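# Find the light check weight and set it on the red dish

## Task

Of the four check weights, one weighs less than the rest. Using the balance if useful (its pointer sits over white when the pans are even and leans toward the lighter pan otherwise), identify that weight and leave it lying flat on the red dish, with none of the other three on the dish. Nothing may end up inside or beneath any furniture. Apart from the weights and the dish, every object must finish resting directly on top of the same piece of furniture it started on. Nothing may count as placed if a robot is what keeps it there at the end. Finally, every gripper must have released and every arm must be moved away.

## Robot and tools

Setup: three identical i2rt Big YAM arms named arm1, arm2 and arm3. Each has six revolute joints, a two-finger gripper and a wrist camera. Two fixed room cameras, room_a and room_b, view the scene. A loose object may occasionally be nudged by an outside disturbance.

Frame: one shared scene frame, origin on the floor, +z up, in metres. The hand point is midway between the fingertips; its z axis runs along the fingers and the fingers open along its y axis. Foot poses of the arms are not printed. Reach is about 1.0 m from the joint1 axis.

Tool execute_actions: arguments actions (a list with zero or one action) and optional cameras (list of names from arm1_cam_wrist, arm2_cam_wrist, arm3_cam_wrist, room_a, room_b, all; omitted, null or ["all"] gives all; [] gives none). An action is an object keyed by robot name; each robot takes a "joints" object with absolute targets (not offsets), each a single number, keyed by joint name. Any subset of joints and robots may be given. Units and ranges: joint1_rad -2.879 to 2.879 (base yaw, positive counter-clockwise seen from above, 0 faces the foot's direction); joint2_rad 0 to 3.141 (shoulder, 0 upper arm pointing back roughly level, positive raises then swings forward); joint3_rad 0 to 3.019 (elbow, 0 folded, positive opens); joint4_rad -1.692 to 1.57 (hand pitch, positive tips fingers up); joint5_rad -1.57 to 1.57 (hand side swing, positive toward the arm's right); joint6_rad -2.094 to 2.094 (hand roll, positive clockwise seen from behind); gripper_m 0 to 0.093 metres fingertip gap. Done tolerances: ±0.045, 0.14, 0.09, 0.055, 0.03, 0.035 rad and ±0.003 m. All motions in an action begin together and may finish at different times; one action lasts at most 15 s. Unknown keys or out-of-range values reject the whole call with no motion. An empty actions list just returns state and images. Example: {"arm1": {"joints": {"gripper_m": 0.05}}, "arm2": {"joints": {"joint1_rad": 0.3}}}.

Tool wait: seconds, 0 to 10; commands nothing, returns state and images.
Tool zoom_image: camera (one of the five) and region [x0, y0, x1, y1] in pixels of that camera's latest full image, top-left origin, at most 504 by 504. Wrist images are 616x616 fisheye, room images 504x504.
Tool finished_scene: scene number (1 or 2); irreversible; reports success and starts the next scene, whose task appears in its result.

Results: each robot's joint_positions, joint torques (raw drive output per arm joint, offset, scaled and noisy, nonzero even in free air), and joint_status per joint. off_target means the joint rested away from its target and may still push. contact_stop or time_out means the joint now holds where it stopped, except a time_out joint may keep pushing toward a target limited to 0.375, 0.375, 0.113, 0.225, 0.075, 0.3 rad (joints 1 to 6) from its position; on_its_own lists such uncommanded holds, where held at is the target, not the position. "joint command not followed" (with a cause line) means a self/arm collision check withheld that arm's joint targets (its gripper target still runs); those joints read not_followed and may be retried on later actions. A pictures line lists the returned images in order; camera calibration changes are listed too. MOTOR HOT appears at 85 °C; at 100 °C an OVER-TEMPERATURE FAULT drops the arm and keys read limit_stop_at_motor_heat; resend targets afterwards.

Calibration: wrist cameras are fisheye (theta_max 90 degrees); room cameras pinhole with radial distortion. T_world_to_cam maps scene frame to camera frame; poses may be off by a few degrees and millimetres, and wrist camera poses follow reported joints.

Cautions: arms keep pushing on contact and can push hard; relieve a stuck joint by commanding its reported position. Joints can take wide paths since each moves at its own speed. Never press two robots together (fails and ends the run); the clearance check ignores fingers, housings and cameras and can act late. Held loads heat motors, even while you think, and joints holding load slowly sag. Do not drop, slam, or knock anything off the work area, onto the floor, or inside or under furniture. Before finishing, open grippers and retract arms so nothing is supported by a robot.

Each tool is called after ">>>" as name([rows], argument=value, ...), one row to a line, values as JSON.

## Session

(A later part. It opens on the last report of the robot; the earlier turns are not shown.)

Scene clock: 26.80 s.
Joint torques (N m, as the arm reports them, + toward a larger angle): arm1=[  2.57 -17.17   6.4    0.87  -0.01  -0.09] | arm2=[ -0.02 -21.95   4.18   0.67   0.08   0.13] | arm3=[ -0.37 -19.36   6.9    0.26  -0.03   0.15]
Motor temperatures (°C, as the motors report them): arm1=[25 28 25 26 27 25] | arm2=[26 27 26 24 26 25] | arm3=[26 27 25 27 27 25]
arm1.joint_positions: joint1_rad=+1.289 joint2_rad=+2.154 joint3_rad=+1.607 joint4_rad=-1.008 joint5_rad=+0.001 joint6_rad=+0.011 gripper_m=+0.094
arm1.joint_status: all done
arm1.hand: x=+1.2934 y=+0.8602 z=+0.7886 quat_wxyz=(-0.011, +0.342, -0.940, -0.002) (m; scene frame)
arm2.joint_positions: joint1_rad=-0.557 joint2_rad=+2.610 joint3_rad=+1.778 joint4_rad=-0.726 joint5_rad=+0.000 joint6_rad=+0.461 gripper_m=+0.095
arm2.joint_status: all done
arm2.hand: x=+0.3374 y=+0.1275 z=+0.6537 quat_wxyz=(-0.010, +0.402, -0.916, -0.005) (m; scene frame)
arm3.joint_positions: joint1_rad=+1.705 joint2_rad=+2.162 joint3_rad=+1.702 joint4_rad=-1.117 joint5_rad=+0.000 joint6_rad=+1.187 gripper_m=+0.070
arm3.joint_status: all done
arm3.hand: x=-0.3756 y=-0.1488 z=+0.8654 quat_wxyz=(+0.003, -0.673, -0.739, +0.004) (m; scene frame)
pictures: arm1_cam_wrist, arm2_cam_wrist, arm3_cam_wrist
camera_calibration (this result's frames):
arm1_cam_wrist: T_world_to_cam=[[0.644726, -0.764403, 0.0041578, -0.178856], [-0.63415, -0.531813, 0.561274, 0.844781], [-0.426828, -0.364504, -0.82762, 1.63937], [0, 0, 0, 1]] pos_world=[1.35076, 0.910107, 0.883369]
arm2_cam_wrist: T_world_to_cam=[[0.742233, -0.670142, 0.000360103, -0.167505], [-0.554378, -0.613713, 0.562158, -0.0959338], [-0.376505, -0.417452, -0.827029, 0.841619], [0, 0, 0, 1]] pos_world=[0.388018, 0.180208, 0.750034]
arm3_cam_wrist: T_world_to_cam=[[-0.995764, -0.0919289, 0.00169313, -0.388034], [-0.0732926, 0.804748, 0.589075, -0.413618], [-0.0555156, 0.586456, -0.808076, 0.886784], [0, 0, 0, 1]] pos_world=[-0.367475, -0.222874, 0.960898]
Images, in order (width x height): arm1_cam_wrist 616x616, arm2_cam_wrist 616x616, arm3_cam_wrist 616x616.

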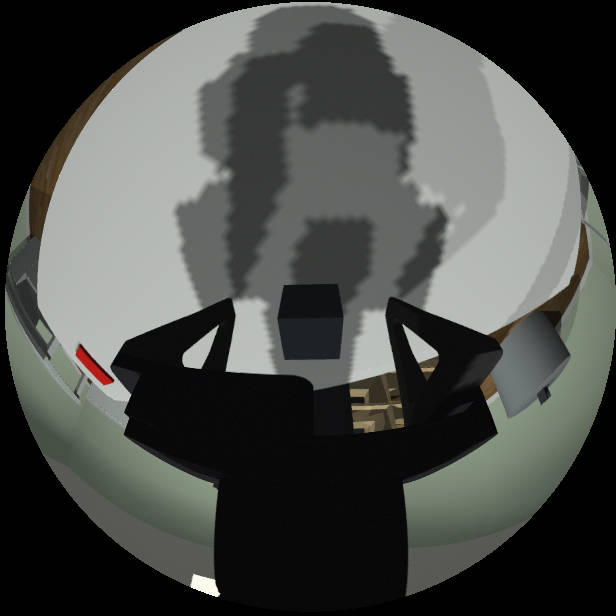

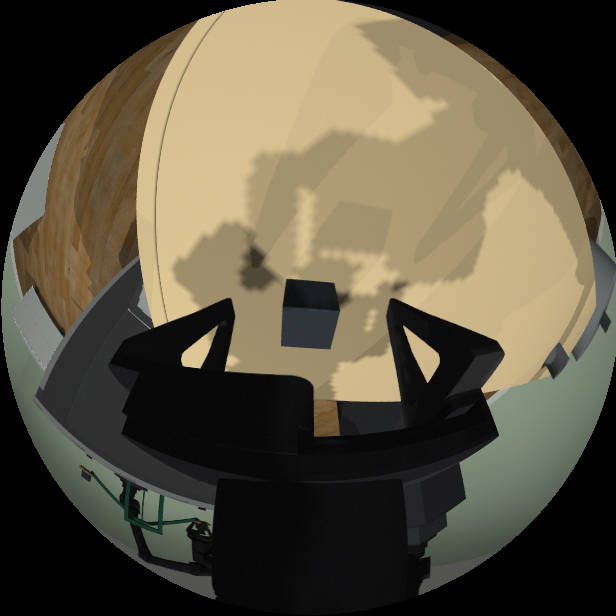

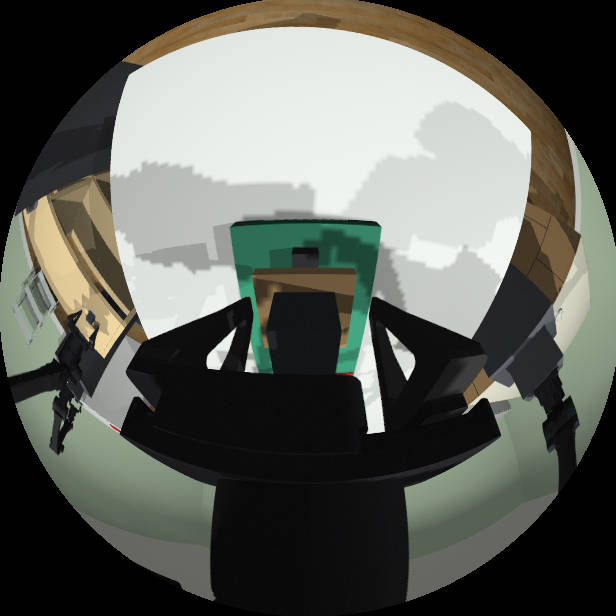

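>>> zoom_image(camera="arm3_cam_wrist", region=[220, 240, 400, 390])

Region (220, 240, 400, 390) of arm3_cam_wrist's 616x616 image, scaled by 2.800, with more detail than that image has.

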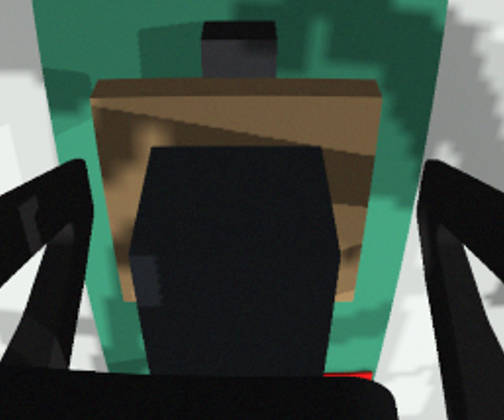

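>>> execute_actions([
  {"arm1":{"joints":{"joint3_rad":1.575}},"arm2":{"joints":{"joint3_rad":1.752}},"arm3":{"joints":{"joint1_rad":1.733}}},
], cameras=["arm1_cam_wrist","arm2_cam_wrist","arm3_cam_wrist"])

Scene clock: 28.17 s.
Joint torques (N m, as the arm reports them, + toward a larger angle): arm1=[  1.59 -17.43   4.68   0.47  -0.01  -0.1 ] | arm2=[  0.03 -21.99   3.88   0.56   0.08   0.13] | arm3=[  0.9  -19.26   6.88   0.25  -0.03   0.15]
Motor temperatures (°C, as the motors report them): arm1=[25 28 25 26 27 25] | arm2=[26 27 26 24 26 25] | arm3=[26 27 25 27 27 25]
arm1.joint_positions: joint1_rad=+1.289 joint2_rad=+2.154 joint3_rad=+1.603 joint4_rad=-1.004 joint5_rad=+0.002 joint6_rad=+0.010 gripper_m=+0.094
arm1.joint_status: all done
arm1.hand: x=+1.2927 y=+0.8595 z=+0.7872 quat_wxyz=(-0.010, +0.342, -0.940, -0.001) (m; scene frame)
arm2.joint_positions: joint1_rad=-0.557 joint2_rad=+2.610 joint3_rad=+1.760 joint4_rad=-0.725 joint5_rad=+0.000 joint6_rad=+0.461 gripper_m=+0.095
arm2.joint_status: all done
arm2.hand: x=+0.3349 y=+0.1185 z=+0.6489 quat_wxyz=(-0.004, +0.402, -0.916, +0.002) (m; scene frame)
arm3.joint_positions: joint1_rad=+1.725 joint2_rad=+2.162 joint3_rad=+1.702 joint4_rad=-1.117 joint5_rad=+0.000 joint6_rad=+1.187 gripper_m=+0.070
arm3.joint_status: all done
arm3.hand: x=-0.3721 y=-0.1366 z=+0.8654 quat_wxyz=(+0.003, -0.666, -0.746, +0.004) (m; scene frame)
pictures: arm1_cam_wrist, arm2_cam_wrist, arm3_cam_wrist
camera_calibration (this result's frames):
arm1_cam_wrist: T_world_to_cam=[[0.645011, -0.76416, 0.00455284, -0.179816], [-0.633769, -0.531603, 0.561903, 0.843543], [-0.426963, -0.365319, -0.827191, 1.6382], [0, 0, 0, 1]] pos_world=[1.35005, 0.909488, 0.881935]
arm2_cam_wrist: T_world_to_cam=[[0.742154, -0.670185, 0.00769, -0.176329], [-0.551807, -0.604471, 0.574565, -0.110182], [-0.380416, -0.430659, -0.818423, 0.830288], [0, 0, 0, 1]] pos_world=[0.385919, 0.172796, 0.744189]
arm3_cam_wrist: T_world_to_cam=[[-0.993702, -0.112041, 0.00175011, -0.385422], [-0.0895089, 0.803063, 0.589133, -0.42949], [-0.0674126, 0.585266, -0.808034, 0.875139], [0, 0, 0, 1]] pos_world=[-0.362442, -0.210464, 0.960843]
Images, in order (width x height): arm1_cam_wrist 616x616, arm2_cam_wrist 616x616, arm3_cam_wrist 616x616.

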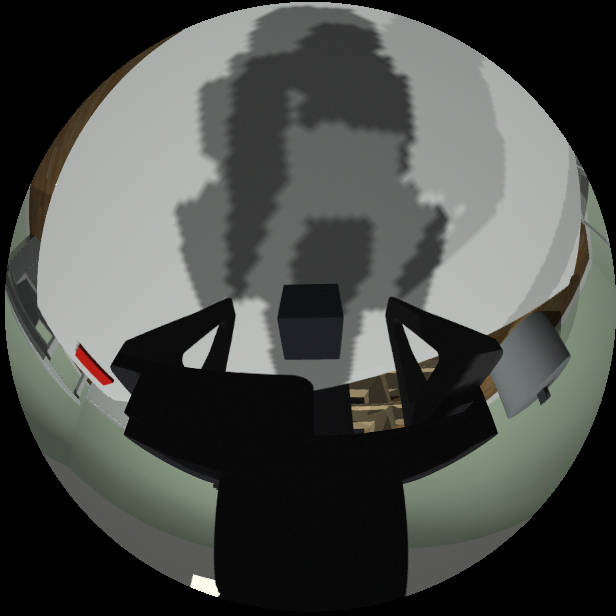

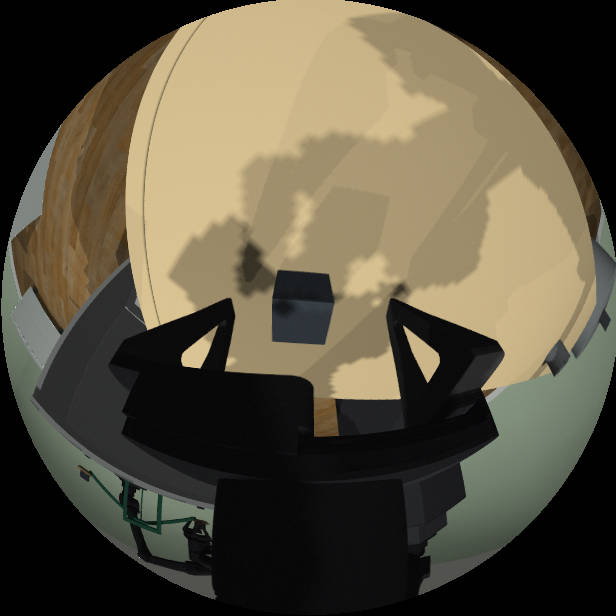

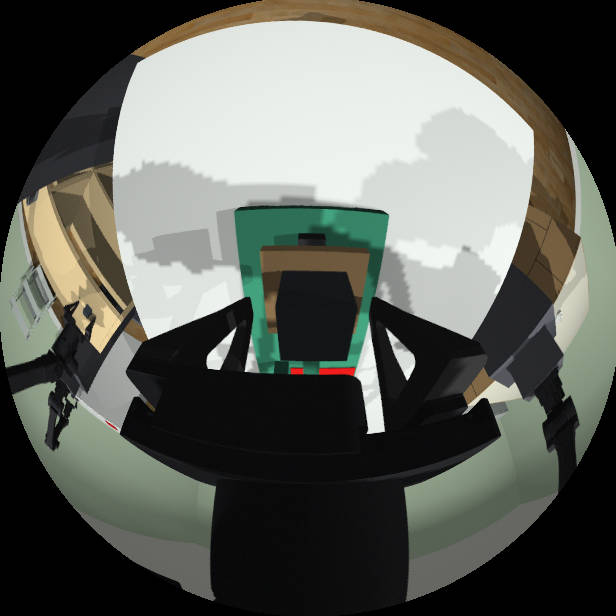

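>>> execute_actions([
  {"arm1":{"joints":{"joint3_rad":1.55}},"arm2":{"joints":{"gripper_m":0.022}},"arm3":{"joints":{"gripper_m":0.022}}},
], cameras=["arm1_cam_wrist","arm2_cam_wrist","arm3_cam_wrist"])

Scene clock: 29.13 s.
Joint torques (N m, as the arm reports them, + toward a larger angle): arm1=[  2.3  -16.77   3.69   0.27  -0.08   0.02] | arm2=[  0.03 -22.26   3.91   0.53   0.09   0.13] | arm3=[  0.86 -19.36   6.83   0.32  -0.06   0.14]
Motor temperatures (°C, as the motors report them): arm1=[25 28 25 26 27 25] | arm2=[26 27 26 24 26 25] | arm3=[26 27 25 27 27 25]
arm1.joint_positions: joint1_rad=+1.289 joint2_rad=+2.149 joint3_rad=+1.591 joint4_rad=-0.993 joint5_rad=+0.004 joint6_rad=+0.001 gripper_m=+0.094
arm1.joint_status: all done
arm1.hand: x=+1.2915 y=+0.8580 z=+0.7863 quat_wxyz=(-0.013, +0.346, -0.938, -0.001) (m; scene frame)
arm2.joint_positions: joint1_rad=-0.557 joint2_rad=+2.610 joint3_rad=+1.760 joint4_rad=-0.725 joint5_rad=+0.000 joint6_rad=+0.462 gripper_m=+0.030
arm2.joint_status: gripper_m off_target (ended at +0.030, target +0.022)
arm2.hand: x=+0.3348 y=+0.1185 z=+0.6489 quat_wxyz=(-0.004, +0.402, -0.916, +0.002) (m; scene frame)
arm3.joint_positions: joint1_rad=+1.725 joint2_rad=+2.162 joint3_rad=+1.701 joint4_rad=-1.118 joint5_rad=+0.000 joint6_rad=+1.189 gripper_m=+0.046
arm3.joint_status: gripper_m off_target (ended at +0.046, target +0.022)
arm3.hand: x=-0.3728 y=-0.1364 z=+0.8648 quat_wxyz=(+0.004, -0.667, -0.745, +0.004) (m; scene frame)
pictures: arm1_cam_wrist, arm2_cam_wrist, arm3_cam_wrist
camera_calibration (this result's frames):
arm1_cam_wrist: T_world_to_cam=[[0.651929, -0.758251, 0.00665301, -0.195812], [-0.631584, -0.538126, 0.558141, 0.848296], [-0.419631, -0.36807, -0.829719, 1.63129], [0, 0, 0, 1]] pos_world=[1.34797, 0.908445, 0.881348]
arm2_cam_wrist: T_world_to_cam=[[0.741646, -0.670751, 0.00734185, -0.175807], [-0.552057, -0.604115, 0.574698, -0.110251], [-0.381044, -0.430276, -0.818332, 0.830377], [0, 0, 0, 1]] pos_world=[0.385932, 0.172764, 0.744176]
arm3_cam_wrist: T_world_to_cam=[[-0.993908, -0.110141, 0.00401646, -0.387889], [-0.0866144, 0.8031, 0.589515, -0.428537], [-0.0681555, 0.585575, -0.807748, 0.874035], [0, 0, 0, 1]] pos_world=[-0.363073, -0.210378, 0.960187]
Images, in order (width x height): arm1_cam_wrist 616x616, arm2_cam_wrist 616x616, arm3_cam_wrist 616x616.

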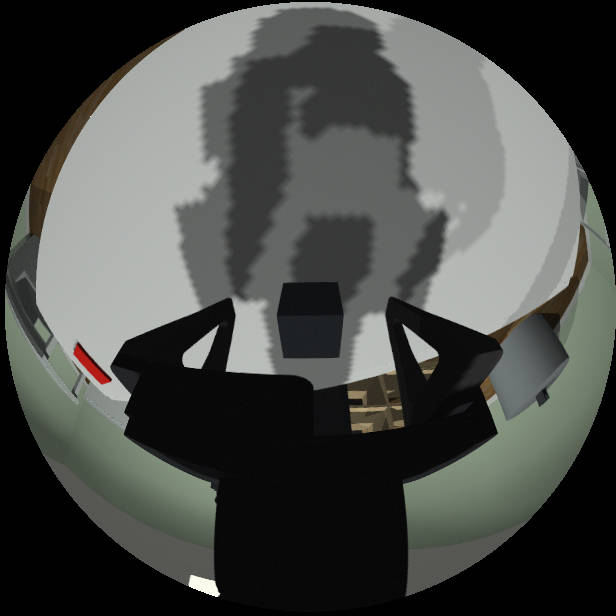

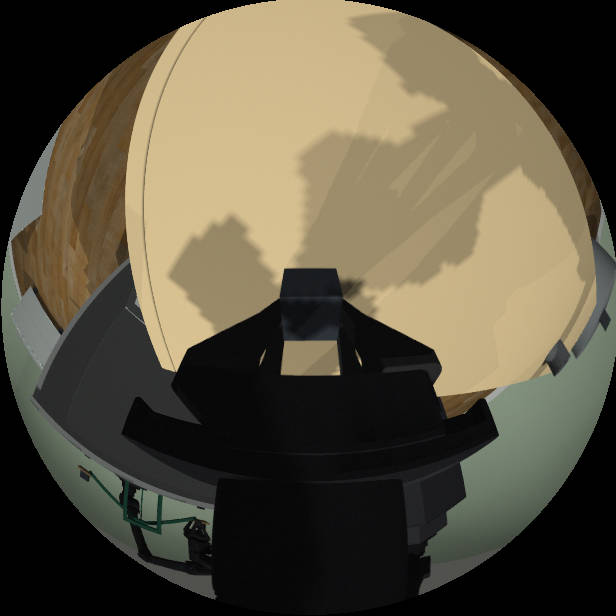

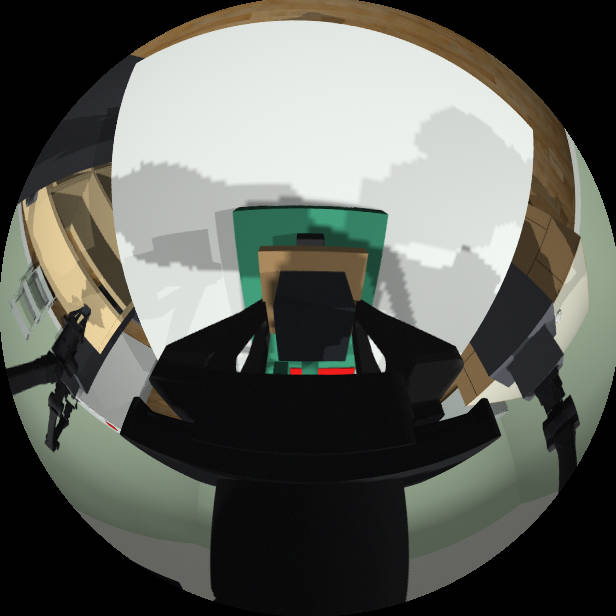

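>>> zoom_image(camera="arm3_cam_wrist", region=[220, 230, 400, 390])

>>> zoom_image(camera="arm2_cam_wrist", region=[220, 230, 400, 390])

Region (220, 230, 400, 390) of arm3_cam_wrist's 616x616 image, scaled by 2.800, with more detail than that image has.

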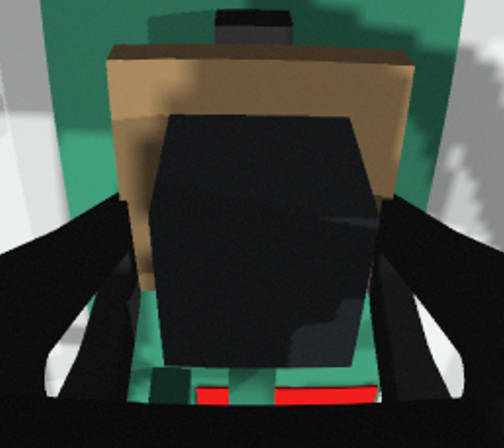

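Region (220, 230, 400, 390) of arm2_cam_wrist's 616x616 image, scaled by 2.800, with more detail than that image has.

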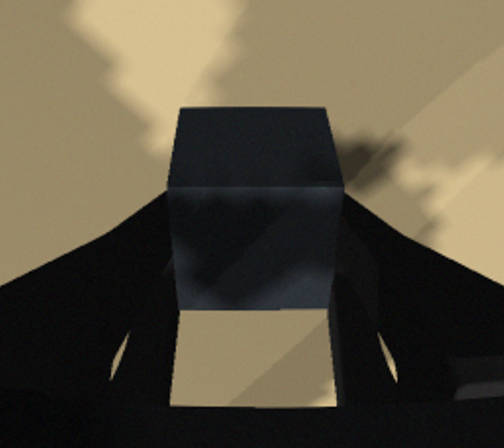

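>>> execute_actions([
  {"arm1":{"joints":{"joint2_rad":2.125,"joint3_rad":1.575}},"arm2":{"joints":{"joint2_rad":2.35}},"arm3":{"joints":{"gripper_m":0.07,"joint2_rad":2.13}}},
], cameras=["arm1_cam_wrist","arm2_cam_wrist","arm3_cam_wrist"])

Scene clock: 30.97 s.
Joint torques (N m, as the arm reports them, + toward a larger angle): arm1=[  1.76 -20.91   5.59   0.24  -0.06   0.03] | arm2=[  0.09 -22.89   6.94   0.87   0.09   0.11] | arm3=[  0.72 -21.3    7.     0.29  -0.05   0.12]
Motor temperatures (°C, as the motors report them): arm1=[25 28 25 26 27 25] | arm2=[26 28 25 24 26 25] | arm3=[26 27 25 27 27 25]
arm1.joint_positions: joint1_rad=+1.289 joint2_rad=+2.145 joint3_rad=+1.591 joint4_rad=-0.993 joint5_rad=+0.004 joint6_rad=+0.001 gripper_m=+0.094
arm1.joint_status: all done
arm1.hand: x=+1.2919 y=+0.8584 z=+0.7881 quat_wxyz=(-0.014, +0.347, -0.938, -0.002) (m; scene frame)
arm2.joint_positions: joint1_rad=-0.557 joint2_rad=+2.328 joint3_rad=+1.739 joint4_rad=-0.720 joint5_rad=+0.000 joint6_rad=+0.462 gripper_m=+0.030
arm2.joint_status: all done
arm2.hand: x=+0.3550 y=+0.1938 z=+0.8282 quat_wxyz=(-0.090, +0.399, -0.907, -0.101) (m; scene frame)
arm3.joint_positions: joint1_rad=+1.725 joint2_rad=+2.150 joint3_rad=+1.701 joint4_rad=-1.118 joint5_rad=+0.000 joint6_rad=+1.189 gripper_m=+0.070
arm3.joint_status: all done
arm3.hand: x=-0.3712 y=-0.1369 z=+0.8722 quat_wxyz=(-0.001, -0.667, -0.745, +0.002) (m; scene frame)
pictures: arm1_cam_wrist, arm2_cam_wrist, arm3_cam_wrist
camera_calibration (this result's frames):
arm1_cam_wrist: T_world_to_cam=[[0.652209, -0.75801, 0.0066688, -0.196402], [-0.632667, -0.539474, 0.555608, 0.852253], [-0.417559, -0.366592, -0.831417, 1.63047], [0, 0, 0, 1]] pos_world=[1.3481, 0.90861, 0.88339]
arm2_cam_wrist: T_world_to_cam=[[0.746963, -0.656025, -0.108059, -0.050791], [-0.585522, -0.726073, 0.36053, 0.0562638], [-0.314976, -0.206032, -0.926467, 1.03985], [0, 0, 0, 1]] pos_world=[0.398411, 0.221774, 0.937614]
arm3_cam_wrist: T_world_to_cam=[[-0.993883, -0.110194, -0.00731723, -0.376466], [-0.0935664, 0.805011, 0.585835, -0.431544], [-0.0586651, 0.582936, -0.810397, 0.885857], [0, 0, 0, 1]] pos_world=[-0.362573, -0.210485, 0.967955]
Images, in order (width x height): arm1_cam_wrist 616x616, arm2_cam_wrist 616x616, arm3_cam_wrist 616x616.

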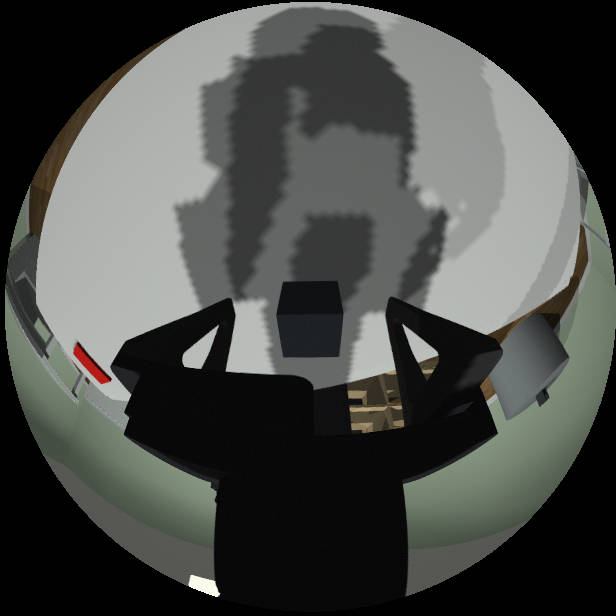

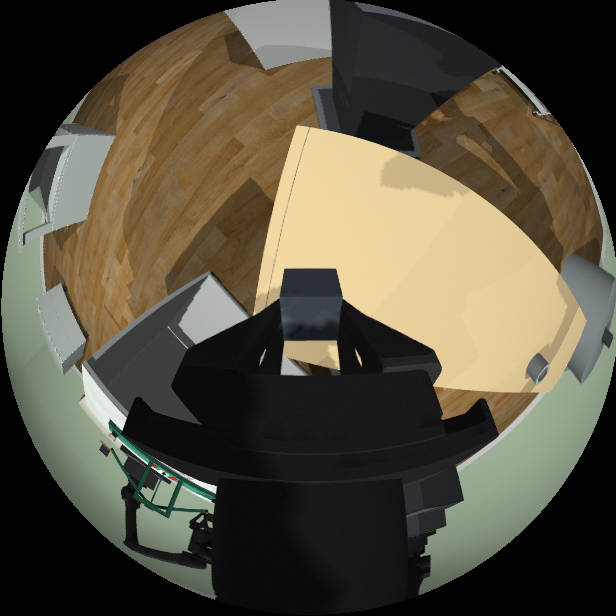

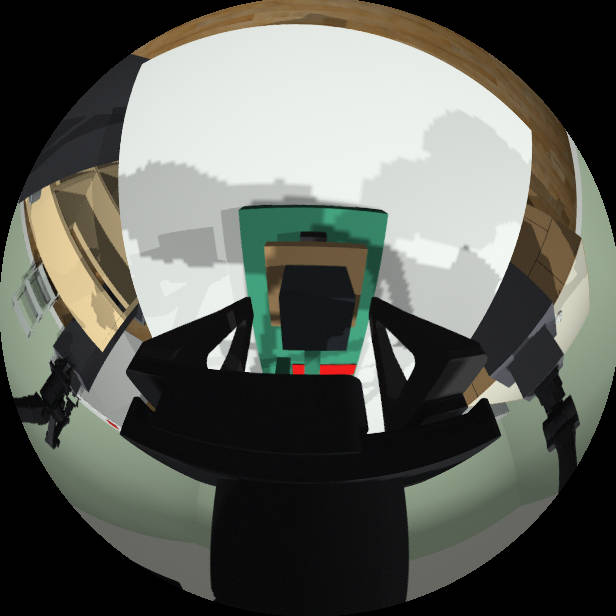

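>>> execute_actions([
  {"arm1":{"joints":{"joint2_rad":2.10,"joint3_rad":1.555}},"arm2":{"joints":{"joint2_rad":1.9,"joint4_rad":-1.2}},"arm3":{"joints":{"joint2_rad":2.112}}},
], cameras=["arm1_cam_wrist","room_b","arm3_cam_wrist"])

>>> zoom_image(camera="room_b", region=[180, 200, 280, 280])

Scene clock: 34.60 s.
Joint torques (N m, as the arm reports them, + toward a larger angle): arm1=[  1.82 -21.51   5.82   0.2   -0.08  -0.03] | arm2=[ -0.02 -19.78   8.27   0.39   0.1    0.12] | arm3=[  0.78 -21.31   7.14   0.35  -0.05   0.13]
Motor temperatures (°C, as the motors report them): arm1=[25 28 25 26 27 25] | arm2=[26 28 26 24 26 25] | arm3=[26 27 25 27 27 25]
arm1.joint_positions: joint1_rad=+1.289 joint2_rad=+2.132 joint3_rad=+1.567 joint4_rad=-0.993 joint5_rad=+0.004 joint6_rad=+0.001 gripper_m=+0.094
arm1.joint_status: all done
arm1.hand: x=+1.2855 y=+0.8529 z=+0.7882 quat_wxyz=(-0.009, +0.347, -0.938, +0.000) (m; scene frame)
arm2.joint_positions: joint1_rad=-0.557 joint2_rad=+1.891 joint3_rad=+1.737 joint4_rad=-1.193 joint5_rad=+0.000 joint6_rad=+0.462 gripper_m=+0.030
arm2.joint_status: all done
arm2.hand: x=+0.3313 y=+0.1204 z=+1.0887 quat_wxyz=(-0.077, +0.399, -0.909, -0.086) (m; scene frame)
arm3.joint_positions: joint1_rad=+1.725 joint2_rad=+2.130 joint3_rad=+1.701 joint4_rad=-1.118 joint5_rad=+0.000 joint6_rad=+1.189 gripper_m=+0.070
arm3.joint_status: all done
arm3.hand: x=-0.3687 y=-0.1375 z=+0.8845 quat_wxyz=(-0.011, -0.667, -0.745, -0.003) (m; scene frame)
pictures: arm1_cam_wrist, arm3_cam_wrist, room_b
camera_calibration (this result's frames):
arm1_cam_wrist: T_world_to_cam=[[0.652238, -0.757985, 0.00664729, -0.196425], [-0.628305, -0.535702, 0.564142, 0.829682], [-0.42405, -0.372132, -0.825651, 1.63438], [0, 0, 0, 1]] pos_world=[1.34247, 0.903781, 0.882678]
arm3_cam_wrist: T_world_to_cam=[[-0.993549, -0.110363, -0.026085, -0.357268], [-0.104984, 0.808147, 0.579548, -0.436236], [-0.0428799, 0.578548, -0.81452, 0.905234], [0, 0, 0, 1]] pos_world=[-0.361945, -0.210607, 0.980832]
Images, in order (width x height): arm1_cam_wrist 616x616, arm3_cam_wrist 616x616, room_b 504x504.

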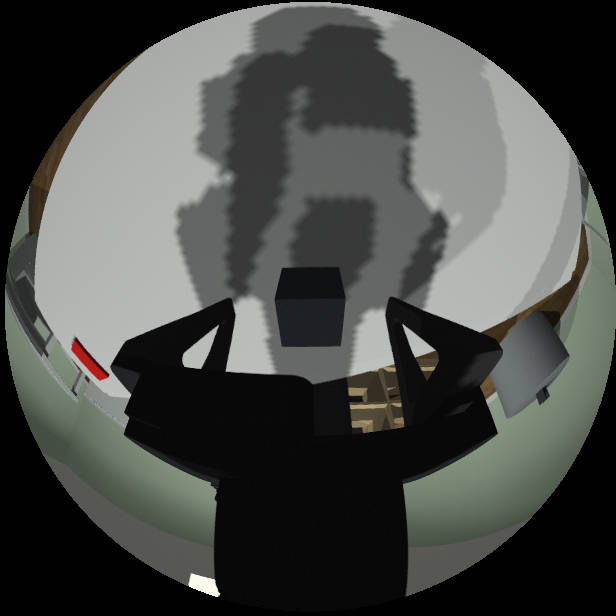

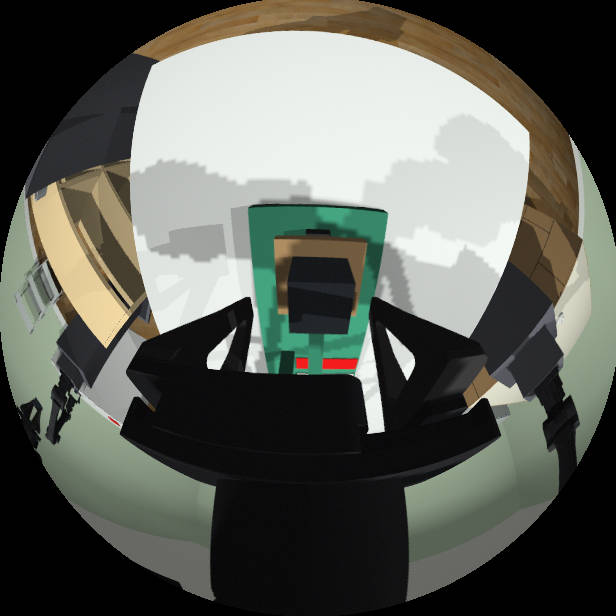

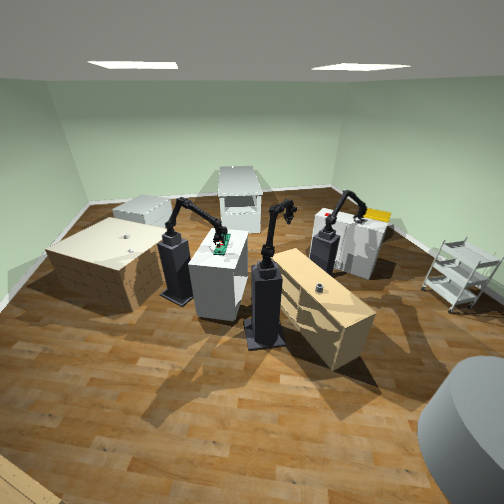

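Region (180, 200, 280, 280) of room_b's 504x504 image, scaled by 5.040, with more detail than that image has; it fills the top 403 rows of this view, and the rest is white.

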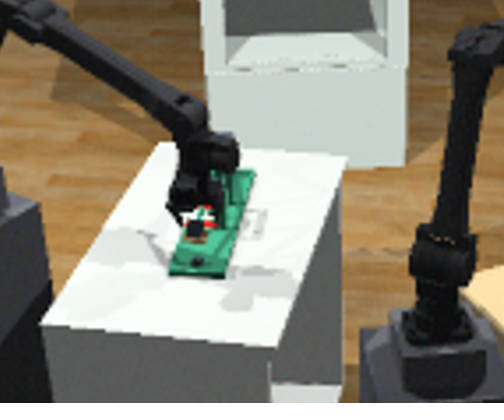

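>>> execute_actions([
  {"arm1":{"joints":{"gripper_m":0.022}},"arm3":{"joints":{"gripper_m":0.022}}},
], cameras=["arm1_cam_wrist","arm3_cam_wrist"])

Scene clock: 35.37 s.
Joint torques (N m, as the arm reports them, + toward a larger angle): arm1=[  2.55 -20.61   5.86   0.28  -0.06   0.02] | arm2=[  0.04 -19.95   8.3    0.38   0.09   0.11] | arm3=[  0.6  -20.68   7.08   0.34  -0.06   0.13]
Motor temperatures (°C, as the motors report them): arm1=[25 28 25 26 27 25] | arm2=[26 28 26 24 26 25] | arm3=[26 27 25 27 27 25]
arm1.joint_positions: joint1_rad=+1.289 joint2_rad=+2.132 joint3_rad=+1.567 joint4_rad=-0.993 joint5_rad=+0.003 joint6_rad=+0.001 gripper_m=+0.029
arm1.joint_status: gripper_m off_target (ended at +0.029, target +0.022)
arm1.hand: x=+1.2854 y=+0.8530 z=+0.7882 quat_wxyz=(-0.009, +0.347, -0.938, +0.000) (m; scene frame)
arm2.joint_positions: joint1_rad=-0.557 joint2_rad=+1.891 joint3_rad=+1.737 joint4_rad=-1.193 joint5_rad=+0.000 joint6_rad=+0.462 gripper_m=+0.030
arm2.joint_status: not commanded
arm2.hand: x=+0.3313 y=+0.1204 z=+1.0887 quat_wxyz=(-0.077, +0.399, -0.909, -0.086) (m; scene frame)
arm3.joint_positions: joint1_rad=+1.725 joint2_rad=+2.130 joint3_rad=+1.700 joint4_rad=-1.118 joint5_rad=+0.001 joint6_rad=+1.190 gripper_m=+0.029
arm3.joint_status: gripper_m off_target (ended at +0.029, target +0.022)
arm3.hand: x=-0.3690 y=-0.1375 z=+0.8843 quat_wxyz=(-0.010, -0.667, -0.745, -0.003) (m; scene frame)
pictures: arm1_cam_wrist, arm3_cam_wrist
camera_calibration (this result's frames):
arm1_cam_wrist: T_world_to_cam=[[0.652251, -0.75798, 0.00588448, -0.195714], [-0.628017, -0.536037, 0.564144, 0.829598], [-0.424455, -0.371659, -0.825656, 1.63451], [0, 0, 0, 1]] pos_world=[1.34243, 0.903826, 0.882678]
arm3_cam_wrist: T_world_to_cam=[[-0.993614, -0.109977, -0.0252398, -0.358305], [-0.104184, 0.808279, 0.579509, -0.435781], [-0.0433317, 0.578437, -0.814575, 0.904857], [0, 0, 0, 1]] pos_world=[-0.362209, -0.210576, 0.980569]
Images, in order (width x height): arm1_cam_wrist 616x616, arm3_cam_wrist 616x616.

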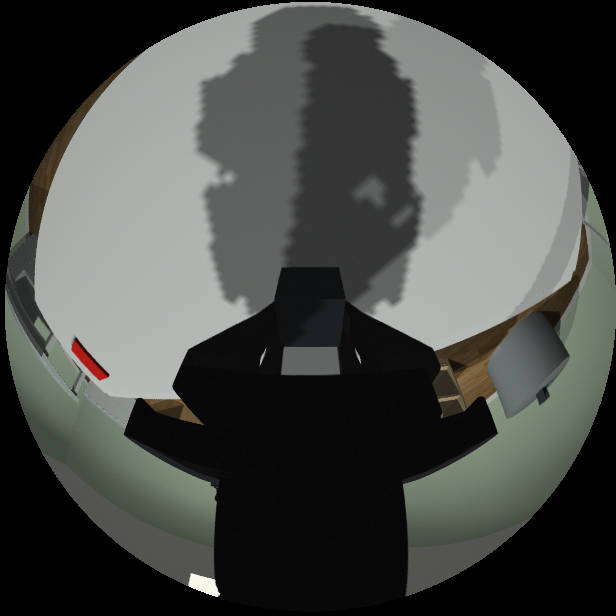

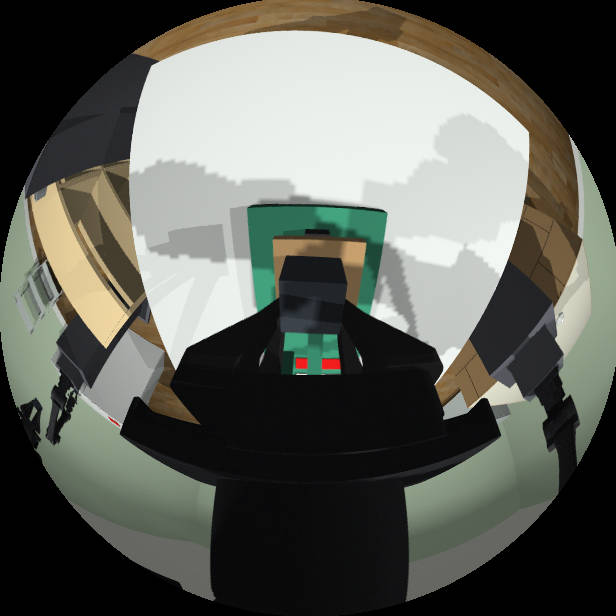

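>>> execute_actions([
  {"arm1":{"joints":{"joint2_rad":1.9}},"arm2":{"joints":{"joint1_rad":0.0,"joint3_rad":1.85}},"arm3":{"joints":{"joint2_rad":1.9}}},
], cameras=[])

>>> execute_actions([
  {"arm1":{"joints":{"joint1_rad":1.95}},"arm3":{"joints":{"joint1_rad":1.415,"joint2_rad":1.92,"joint3_rad":1.42,"joint4_rad":-1.054}}},
], cameras=["arm1_cam_wrist","arm3_cam_wrist","room_b"])

Scene clock: 38.23 s.
Joint torques (N m, as the arm reports them, + toward a larger angle): arm1=[  1.9  -17.     8.86   0.55  -0.03   0.01] | arm2=[ -0.01 -20.2   11.09   0.55   0.19   0.1 ] | arm3=[  0.8  -19.24   9.09   0.78  -0.1    0.11]
Motor temperatures (°C, as the motors report them): arm1=[25 28 25 26 27 25] | arm2=[26 28 26 24 26 25] | arm3=[26 27 25 27 27 25]
arm1.joint_positions: joint1_rad=+1.289 joint2_rad=+1.904 joint3_rad=+1.543 joint4_rad=-0.993 joint5_rad=+0.003 joint6_rad=+0.001 gripper_m=+0.029
arm1.joint_status: all done
arm1.hand: x=+1.2951 y=+0.8618 z=+0.9152 quat_wxyz=(-0.105, +0.344, -0.932, -0.036) (m; scene frame)
arm2.joint_positions: joint1_rad=-0.005 joint2_rad=+1.891 joint3_rad=+1.797 joint4_rad=-1.195 joint5_rad=-0.002 joint6_rad=+0.463 gripper_m=+0.030
arm2.joint_status: all done
arm2.hand: x=-0.0209 y=+0.1386 z=+1.1112 quat_wxyz=(-0.062, +0.630, -0.764, -0.127) (m; scene frame)
arm3.joint_positions: joint1_rad=+1.725 joint2_rad=+1.911 joint3_rad=+1.682 joint4_rad=-1.118 joint5_rad=+0.001 joint6_rad=+1.190 gripper_m=+0.029
arm3.joint_status: all done
arm3.hand: x=-0.3630 y=-0.1388 z=+1.0122 quat_wxyz=(-0.100, -0.663, -0.741, -0.047) (m; scene frame)
pictures: none
No camera images: the call's "cameras" was empty. Leave "cameras" out to get every camera's image.

Scene clock: 39.77 s.
Joint torques (N m, as the arm reports them, + toward a larger angle): arm1=[  1.98 -17.37   9.05   0.59   0.07   0.03] | arm2=[  0.26 -20.28  11.03   0.55   0.19   0.1 ] | arm3=[  0.41 -18.84   7.78   0.03  -0.04   0.13]
Motor temperatures (°C, as the motors report them): arm1=[25 28 25 26 27 25] | arm2=[26 28 27 24 26 25] | arm3=[26 27 25 27 27 25]
arm1.joint_positions: joint1_rad=+1.956 joint2_rad=+1.904 joint3_rad=+1.543 joint4_rad=-0.993 joint5_rad=-0.001 joint6_rad=+0.001 gripper_m=+0.029
arm1.joint_status: all done
arm1.hand: x=+0.9445 y=+1.0673 z=+0.9134 quat_wxyz=(-0.086, +0.631, -0.768, -0.068) (m; scene frame)
arm2.joint_positions: joint1_rad=-0.005 joint2_rad=+1.891 joint3_rad=+1.797 joint4_rad=-1.195 joint5_rad=-0.002 joint6_rad=+0.463 gripper_m=+0.030
arm2.joint_status: not commanded
arm2.hand: x=-0.0209 y=+0.1386 z=+1.1112 quat_wxyz=(-0.062, +0.630, -0.764, -0.127) (m; scene frame)
arm3.joint_positions: joint1_rad=+1.414 joint2_rad=+1.947 joint3_rad=+1.402 joint4_rad=-1.057 joint5_rad=+0.000 joint6_rad=+1.190 gripper_m=+0.029
arm3.joint_status: all done
arm3.hand: x=-0.5252 y=-0.2665 z=+0.8888 quat_wxyz=(+0.015, -0.774, -0.633, +0.007) (m; scene frame)
pictures: arm1_cam_wrist, arm3_cam_wrist, room_b
camera_calibration (this result's frames):
arm1_cam_wrist: T_world_to_cam=[[0.98131, -0.192373, 0.0047941, -0.72513], [-0.179203, -0.904486, 0.38703, 0.790813], [-0.0701179, -0.380655, -0.922055, 1.43582], [0, 0, 0, 1]] pos_world=[0.953971, 1.12234, 1.02131]
arm3_cam_wrist: T_world_to_cam=[[-0.979617, 0.199507, 0.0233954, -0.480997], [0.173952, 0.784305, 0.595488, -0.224957], [0.100455, 0.58742, -0.803023, 1.04404], [0, 0, 0, 1]] pos_world=[-0.53694, -0.340892, 0.983599]
Images, in order (width x height): arm1_cam_wrist 616x616, arm3_cam_wrist 616x616, room_b 504x504.

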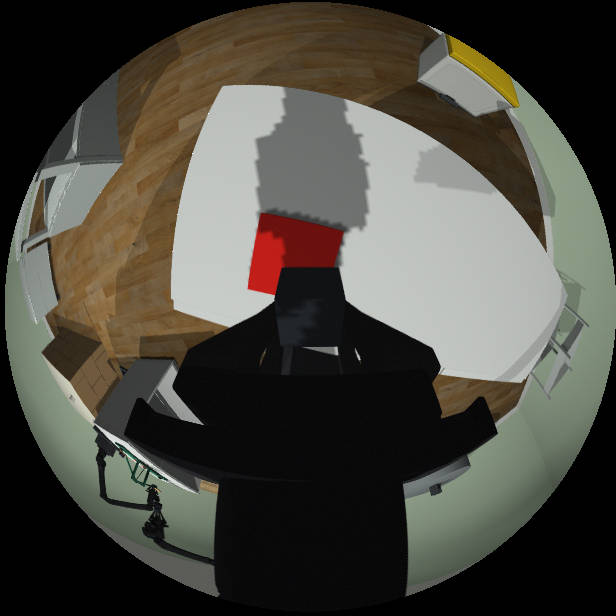

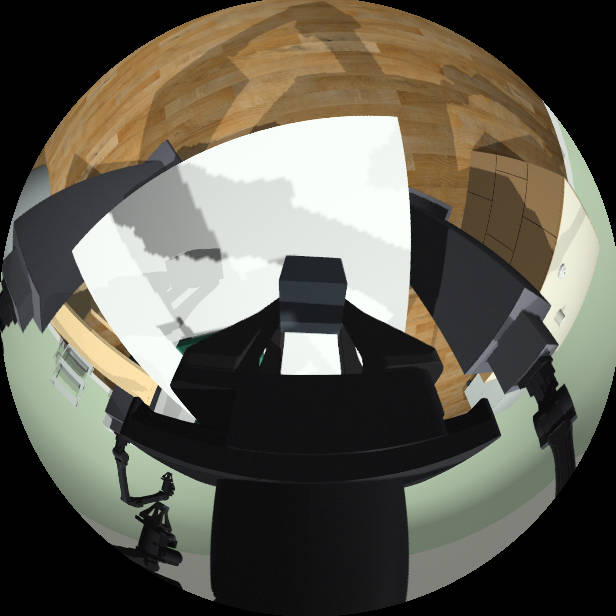

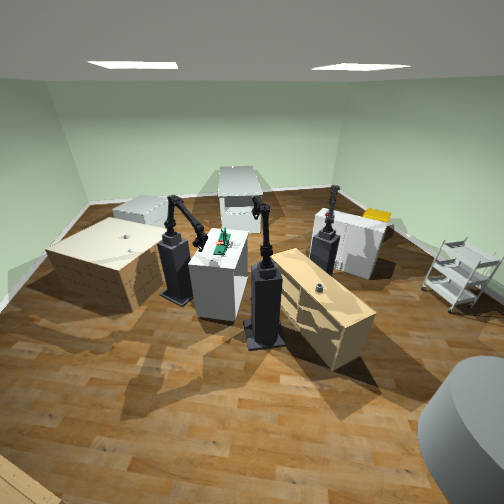

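>>> execute_actions([
  {"arm3":{"joints":{"joint2_rad":2.03,"joint3_rad":1.362,"joint4_rad":-0.895}}},
], cameras=["arm3_cam_wrist","room_b"])

>>> zoom_image(camera="room_b", region=[170, 200, 270, 280])

Scene clock: 41.17 s.
Joint torques (N m, as the arm reports them, + toward a larger angle): arm1=[  1.29 -17.6    8.79   0.53   0.03   0.  ] | arm2=[  0.25 -20.33  11.03   0.56   0.19   0.1 ] | arm3=[  0.19 -19.06   6.77   0.2   -0.04   0.13]
Motor temperatures (°C, as the motors report them): arm1=[25 28 25 26 27 25] | arm2=[26 28 27 24 26 25] | arm3=[26 27 25 27 27 25]
arm1.joint_positions: joint1_rad=+1.956 joint2_rad=+1.904 joint3_rad=+1.543 joint4_rad=-0.993 joint5_rad=-0.001 joint6_rad=+0.001 gripper_m=+0.029
arm1.joint_status: not commanded
arm1.hand: x=+0.9445 y=+1.0673 z=+0.9134 quat_wxyz=(-0.086, +0.631, -0.768, -0.068) (m; scene frame)
arm2.joint_positions: joint1_rad=-0.005 joint2_rad=+1.891 joint3_rad=+1.797 joint4_rad=-1.195 joint5_rad=-0.002 joint6_rad=+0.463 gripper_m=+0.030
arm2.joint_status: not commanded
arm2.hand: x=-0.0209 y=+0.1386 z=+1.1112 quat_wxyz=(-0.062, +0.630, -0.764, -0.127) (m; scene frame)
arm3.joint_positions: joint1_rad=+1.414 joint2_rad=+2.057 joint3_rad=+1.349 joint4_rad=-0.903 joint5_rad=+0.000 joint6_rad=+1.190 gripper_m=+0.029
arm3.joint_status: all done
arm3.hand: x=-0.5290 y=-0.2644 z=+0.8141 quat_wxyz=(+0.019, -0.774, -0.633, +0.008) (m; scene frame)
pictures: arm3_cam_wrist, room_b
camera_calibration (this result's frames):
arm3_cam_wrist: T_world_to_cam=[[-0.979376, 0.199397, 0.0326018, -0.490793], [0.178934, 0.781048, 0.598287, -0.181945], [0.0938332, 0.591781, -0.800619, 0.97886], [0, 0, 0, 1]] pos_world=[-0.539964, -0.339301, 0.90855]
Images, in order (width x height): arm3_cam_wrist 616x616, room_b 504x504.

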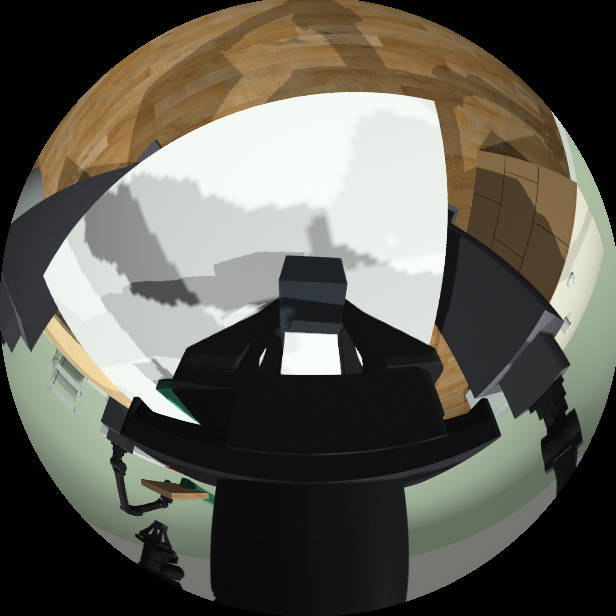

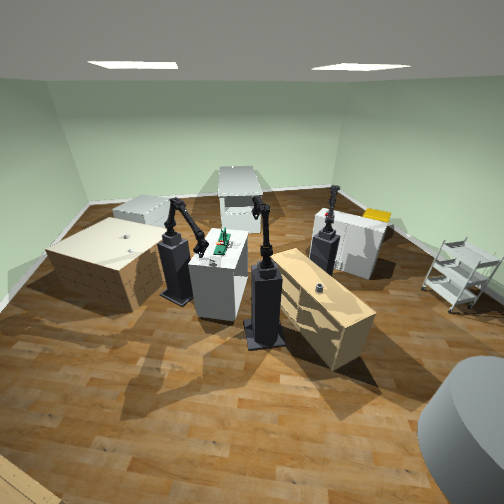

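Region (170, 200, 270, 280) of room_b's 504x504 image, scaled by 5.040, with more detail than that image has; it fills the top 403 rows of this view, and the rest is white.

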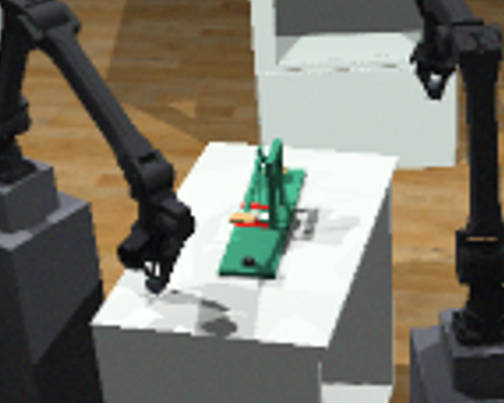

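>>> execute_actions([
  {"arm3":{"joints":{"joint2_rad":2.085}}},
], cameras=["arm3_cam_wrist","arm2_cam_wrist"])

Scene clock: 42.50 s.
Joint torques (N m, as the arm reports them, + toward a larger angle): arm1=[  1.4  -17.74   9.09   0.38   0.08   0.01] | arm2=[  0.27 -20.27  11.03   0.55   0.19   0.1 ] | arm3=[  0.16 -17.77   6.57   0.08  -0.05   0.13]
Motor temperatures (°C, as the motors report them): arm1=[25 28 25 26 27 25] | arm2=[26 28 27 24 26 25] | arm3=[26 27 25 27 27 25]
arm1.joint_positions: joint1_rad=+1.956 joint2_rad=+1.904 joint3_rad=+1.543 joint4_rad=-0.993 joint5_rad=-0.001 joint6_rad=+0.001 gripper_m=+0.029
arm1.joint_status: not commanded
arm1.hand: x=+0.9445 y=+1.0673 z=+0.9134 quat_wxyz=(-0.086, +0.631, -0.768, -0.068) (m; scene frame)
arm2.joint_positions: joint1_rad=-0.005 joint2_rad=+1.891 joint3_rad=+1.797 joint4_rad=-1.195 joint5_rad=-0.002 joint6_rad=+0.463 gripper_m=+0.030
arm2.joint_status: not commanded
arm2.hand: x=-0.0209 y=+0.1386 z=+1.1112 quat_wxyz=(-0.062, +0.630, -0.764, -0.127) (m; scene frame)
arm3.joint_positions: joint1_rad=+1.414 joint2_rad=+2.092 joint3_rad=+1.349 joint4_rad=-0.901 joint5_rad=+0.000 joint6_rad=+1.190 gripper_m=+0.029
arm3.joint_status: all done
arm3.hand: x=-0.5345 y=-0.2609 z=+0.7962 quat_wxyz=(+0.035, -0.774, -0.633, +0.013) (m; scene frame)
pictures: arm2_cam_wrist, arm3_cam_wrist
camera_calibration (this result's frames):
arm2_cam_wrist: T_world_to_cam=[[0.979528, -0.166098, -0.113735, 0.167648], [-0.117213, -0.929923, 0.348575, -0.254625], [-0.163662, -0.328108, -0.930355, 1.19661], [0, 0, 0, 1]] pos_world=[0.00177909, 0.183682, 1.2211]
arm3_cam_wrist: T_world_to_cam=[[-0.978029, 0.19867, 0.0631682, -0.520099], [0.19568, 0.770364, 0.606834, -0.173609], [0.0718972, 0.605862, -0.792314, 0.94838], [0, 0, 0, 1]] pos_world=[-0.542886, -0.337517, 0.88962]
Images, in order (width x height): arm2_cam_wrist 616x616, arm3_cam_wrist 616x616.

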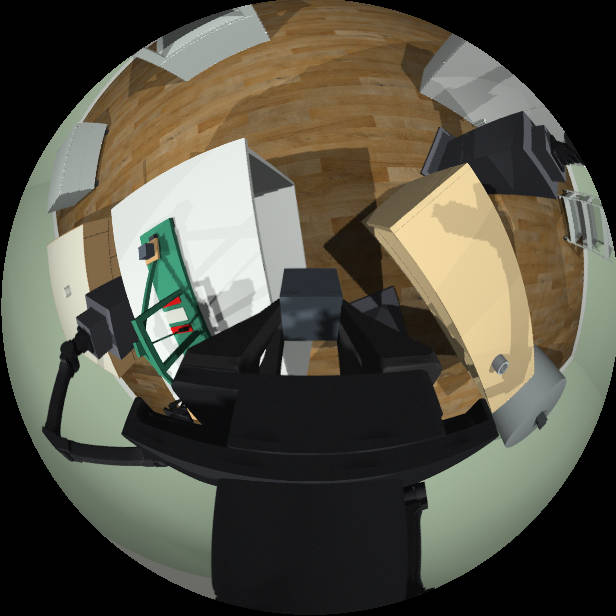

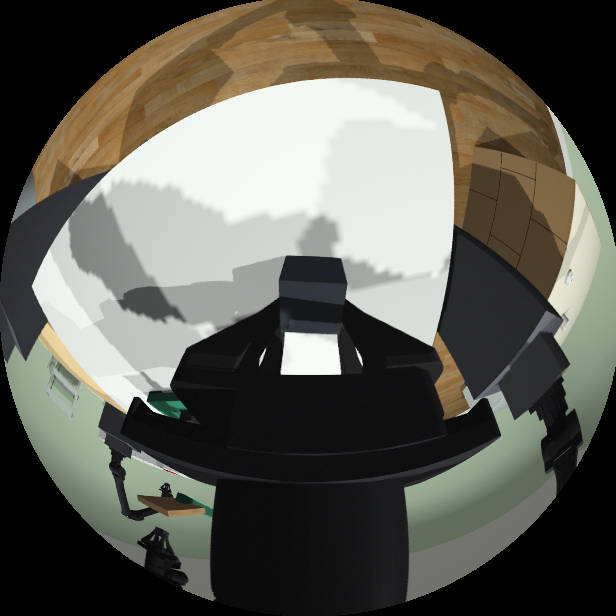

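>>> execute_actions([
  {"arm3":{"joints":{"joint2_rad":2.115}}},
], cameras=["arm3_cam_wrist","room_b"])

>>> zoom_image(camera="room_b", region=[180, 220, 250, 276])

Scene clock: 43.13 s.
Joint torques (N m, as the arm reports them, + toward a larger angle): arm1=[  1.43 -17.85   8.89   0.4    0.09   0.05] | arm2=[  0.27 -20.32  11.02   0.54   0.19   0.1 ] | arm3=[  0.22 -15.77   6.58   0.04  -0.04   0.13]
Motor temperatures (°C, as the motors report them): arm1=[25 28 25 26 27 25] | arm2=[26 28 28 24 26 25] | arm3=[26 27 25 27 27 25]
arm1.joint_positions: joint1_rad=+1.956 joint2_rad=+1.904 joint3_rad=+1.543 joint4_rad=-0.993 joint5_rad=-0.001 joint6_rad=+0.001 gripper_m=+0.029
arm1.joint_status: not commanded
arm1.hand: x=+0.9445 y=+1.0673 z=+0.9134 quat_wxyz=(-0.086, +0.631, -0.768, -0.068) (m; scene frame)
arm2.joint_positions: joint1_rad=-0.005 joint2_rad=+1.891 joint3_rad=+1.797 joint4_rad=-1.195 joint5_rad=-0.002 joint6_rad=+0.463 gripper_m=+0.030
arm2.joint_status: not commanded
arm2.hand: x=-0.0209 y=+0.1386 z=+1.1112 quat_wxyz=(-0.062, +0.630, -0.764, -0.127) (m; scene frame)
arm3.joint_positions: joint1_rad=+1.414 joint2_rad=+2.093 joint3_rad=+1.349 joint4_rad=-0.901 joint5_rad=+0.000 joint6_rad=+1.190 gripper_m=+0.029
arm3.joint_status: all done
arm3.hand: x=-0.5346 y=-0.2608 z=+0.7958 quat_wxyz=(+0.035, -0.774, -0.633, +0.013) (m; scene frame)
pictures: arm3_cam_wrist, room_b
camera_calibration (this result's frames):
arm3_cam_wrist: T_world_to_cam=[[-0.977987, 0.198647, 0.0638751, -0.52077], [0.19607, 0.77011, 0.607032, -0.173428], [0.071394, 0.606194, -0.792106, 0.94768], [0, 0, 0, 1]] pos_world=[-0.542961, -0.33747, 0.889204]
Images, in order (width x height): arm3_cam_wrist 616x616, room_b 504x504.

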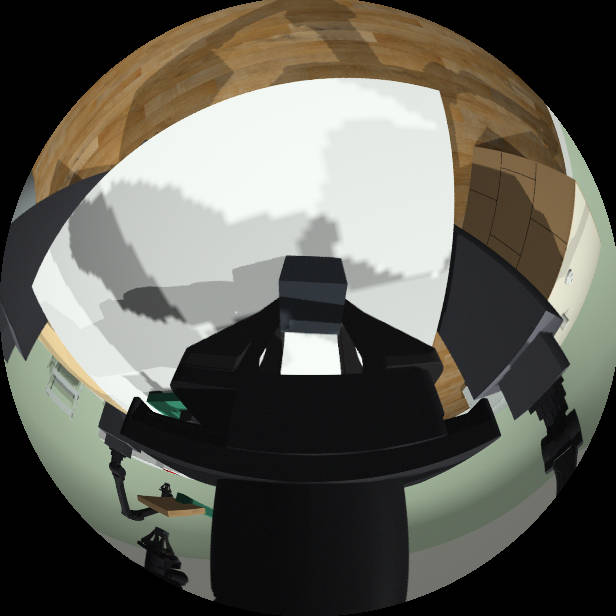

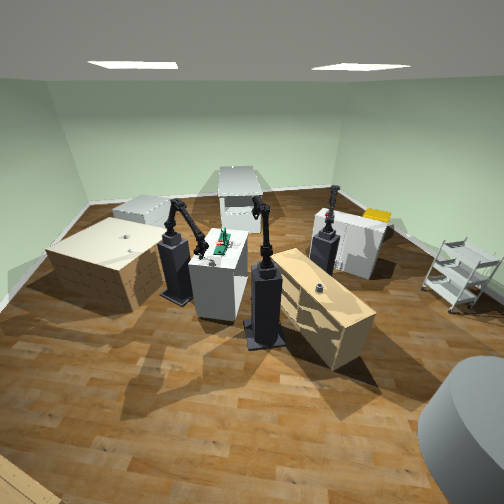

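Region (180, 220, 250, 276) of room_b's 504x504 image, scaled by 7.200, with more detail than that image has; it fills the top 403 rows of this view, and the rest is white.

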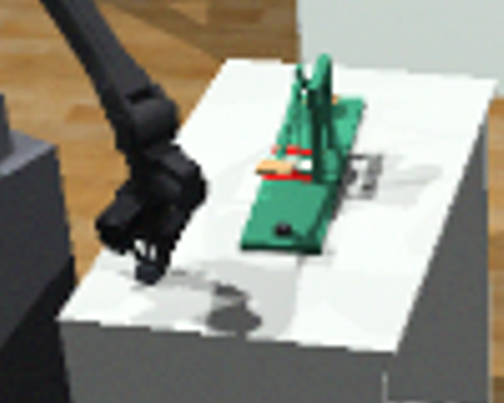

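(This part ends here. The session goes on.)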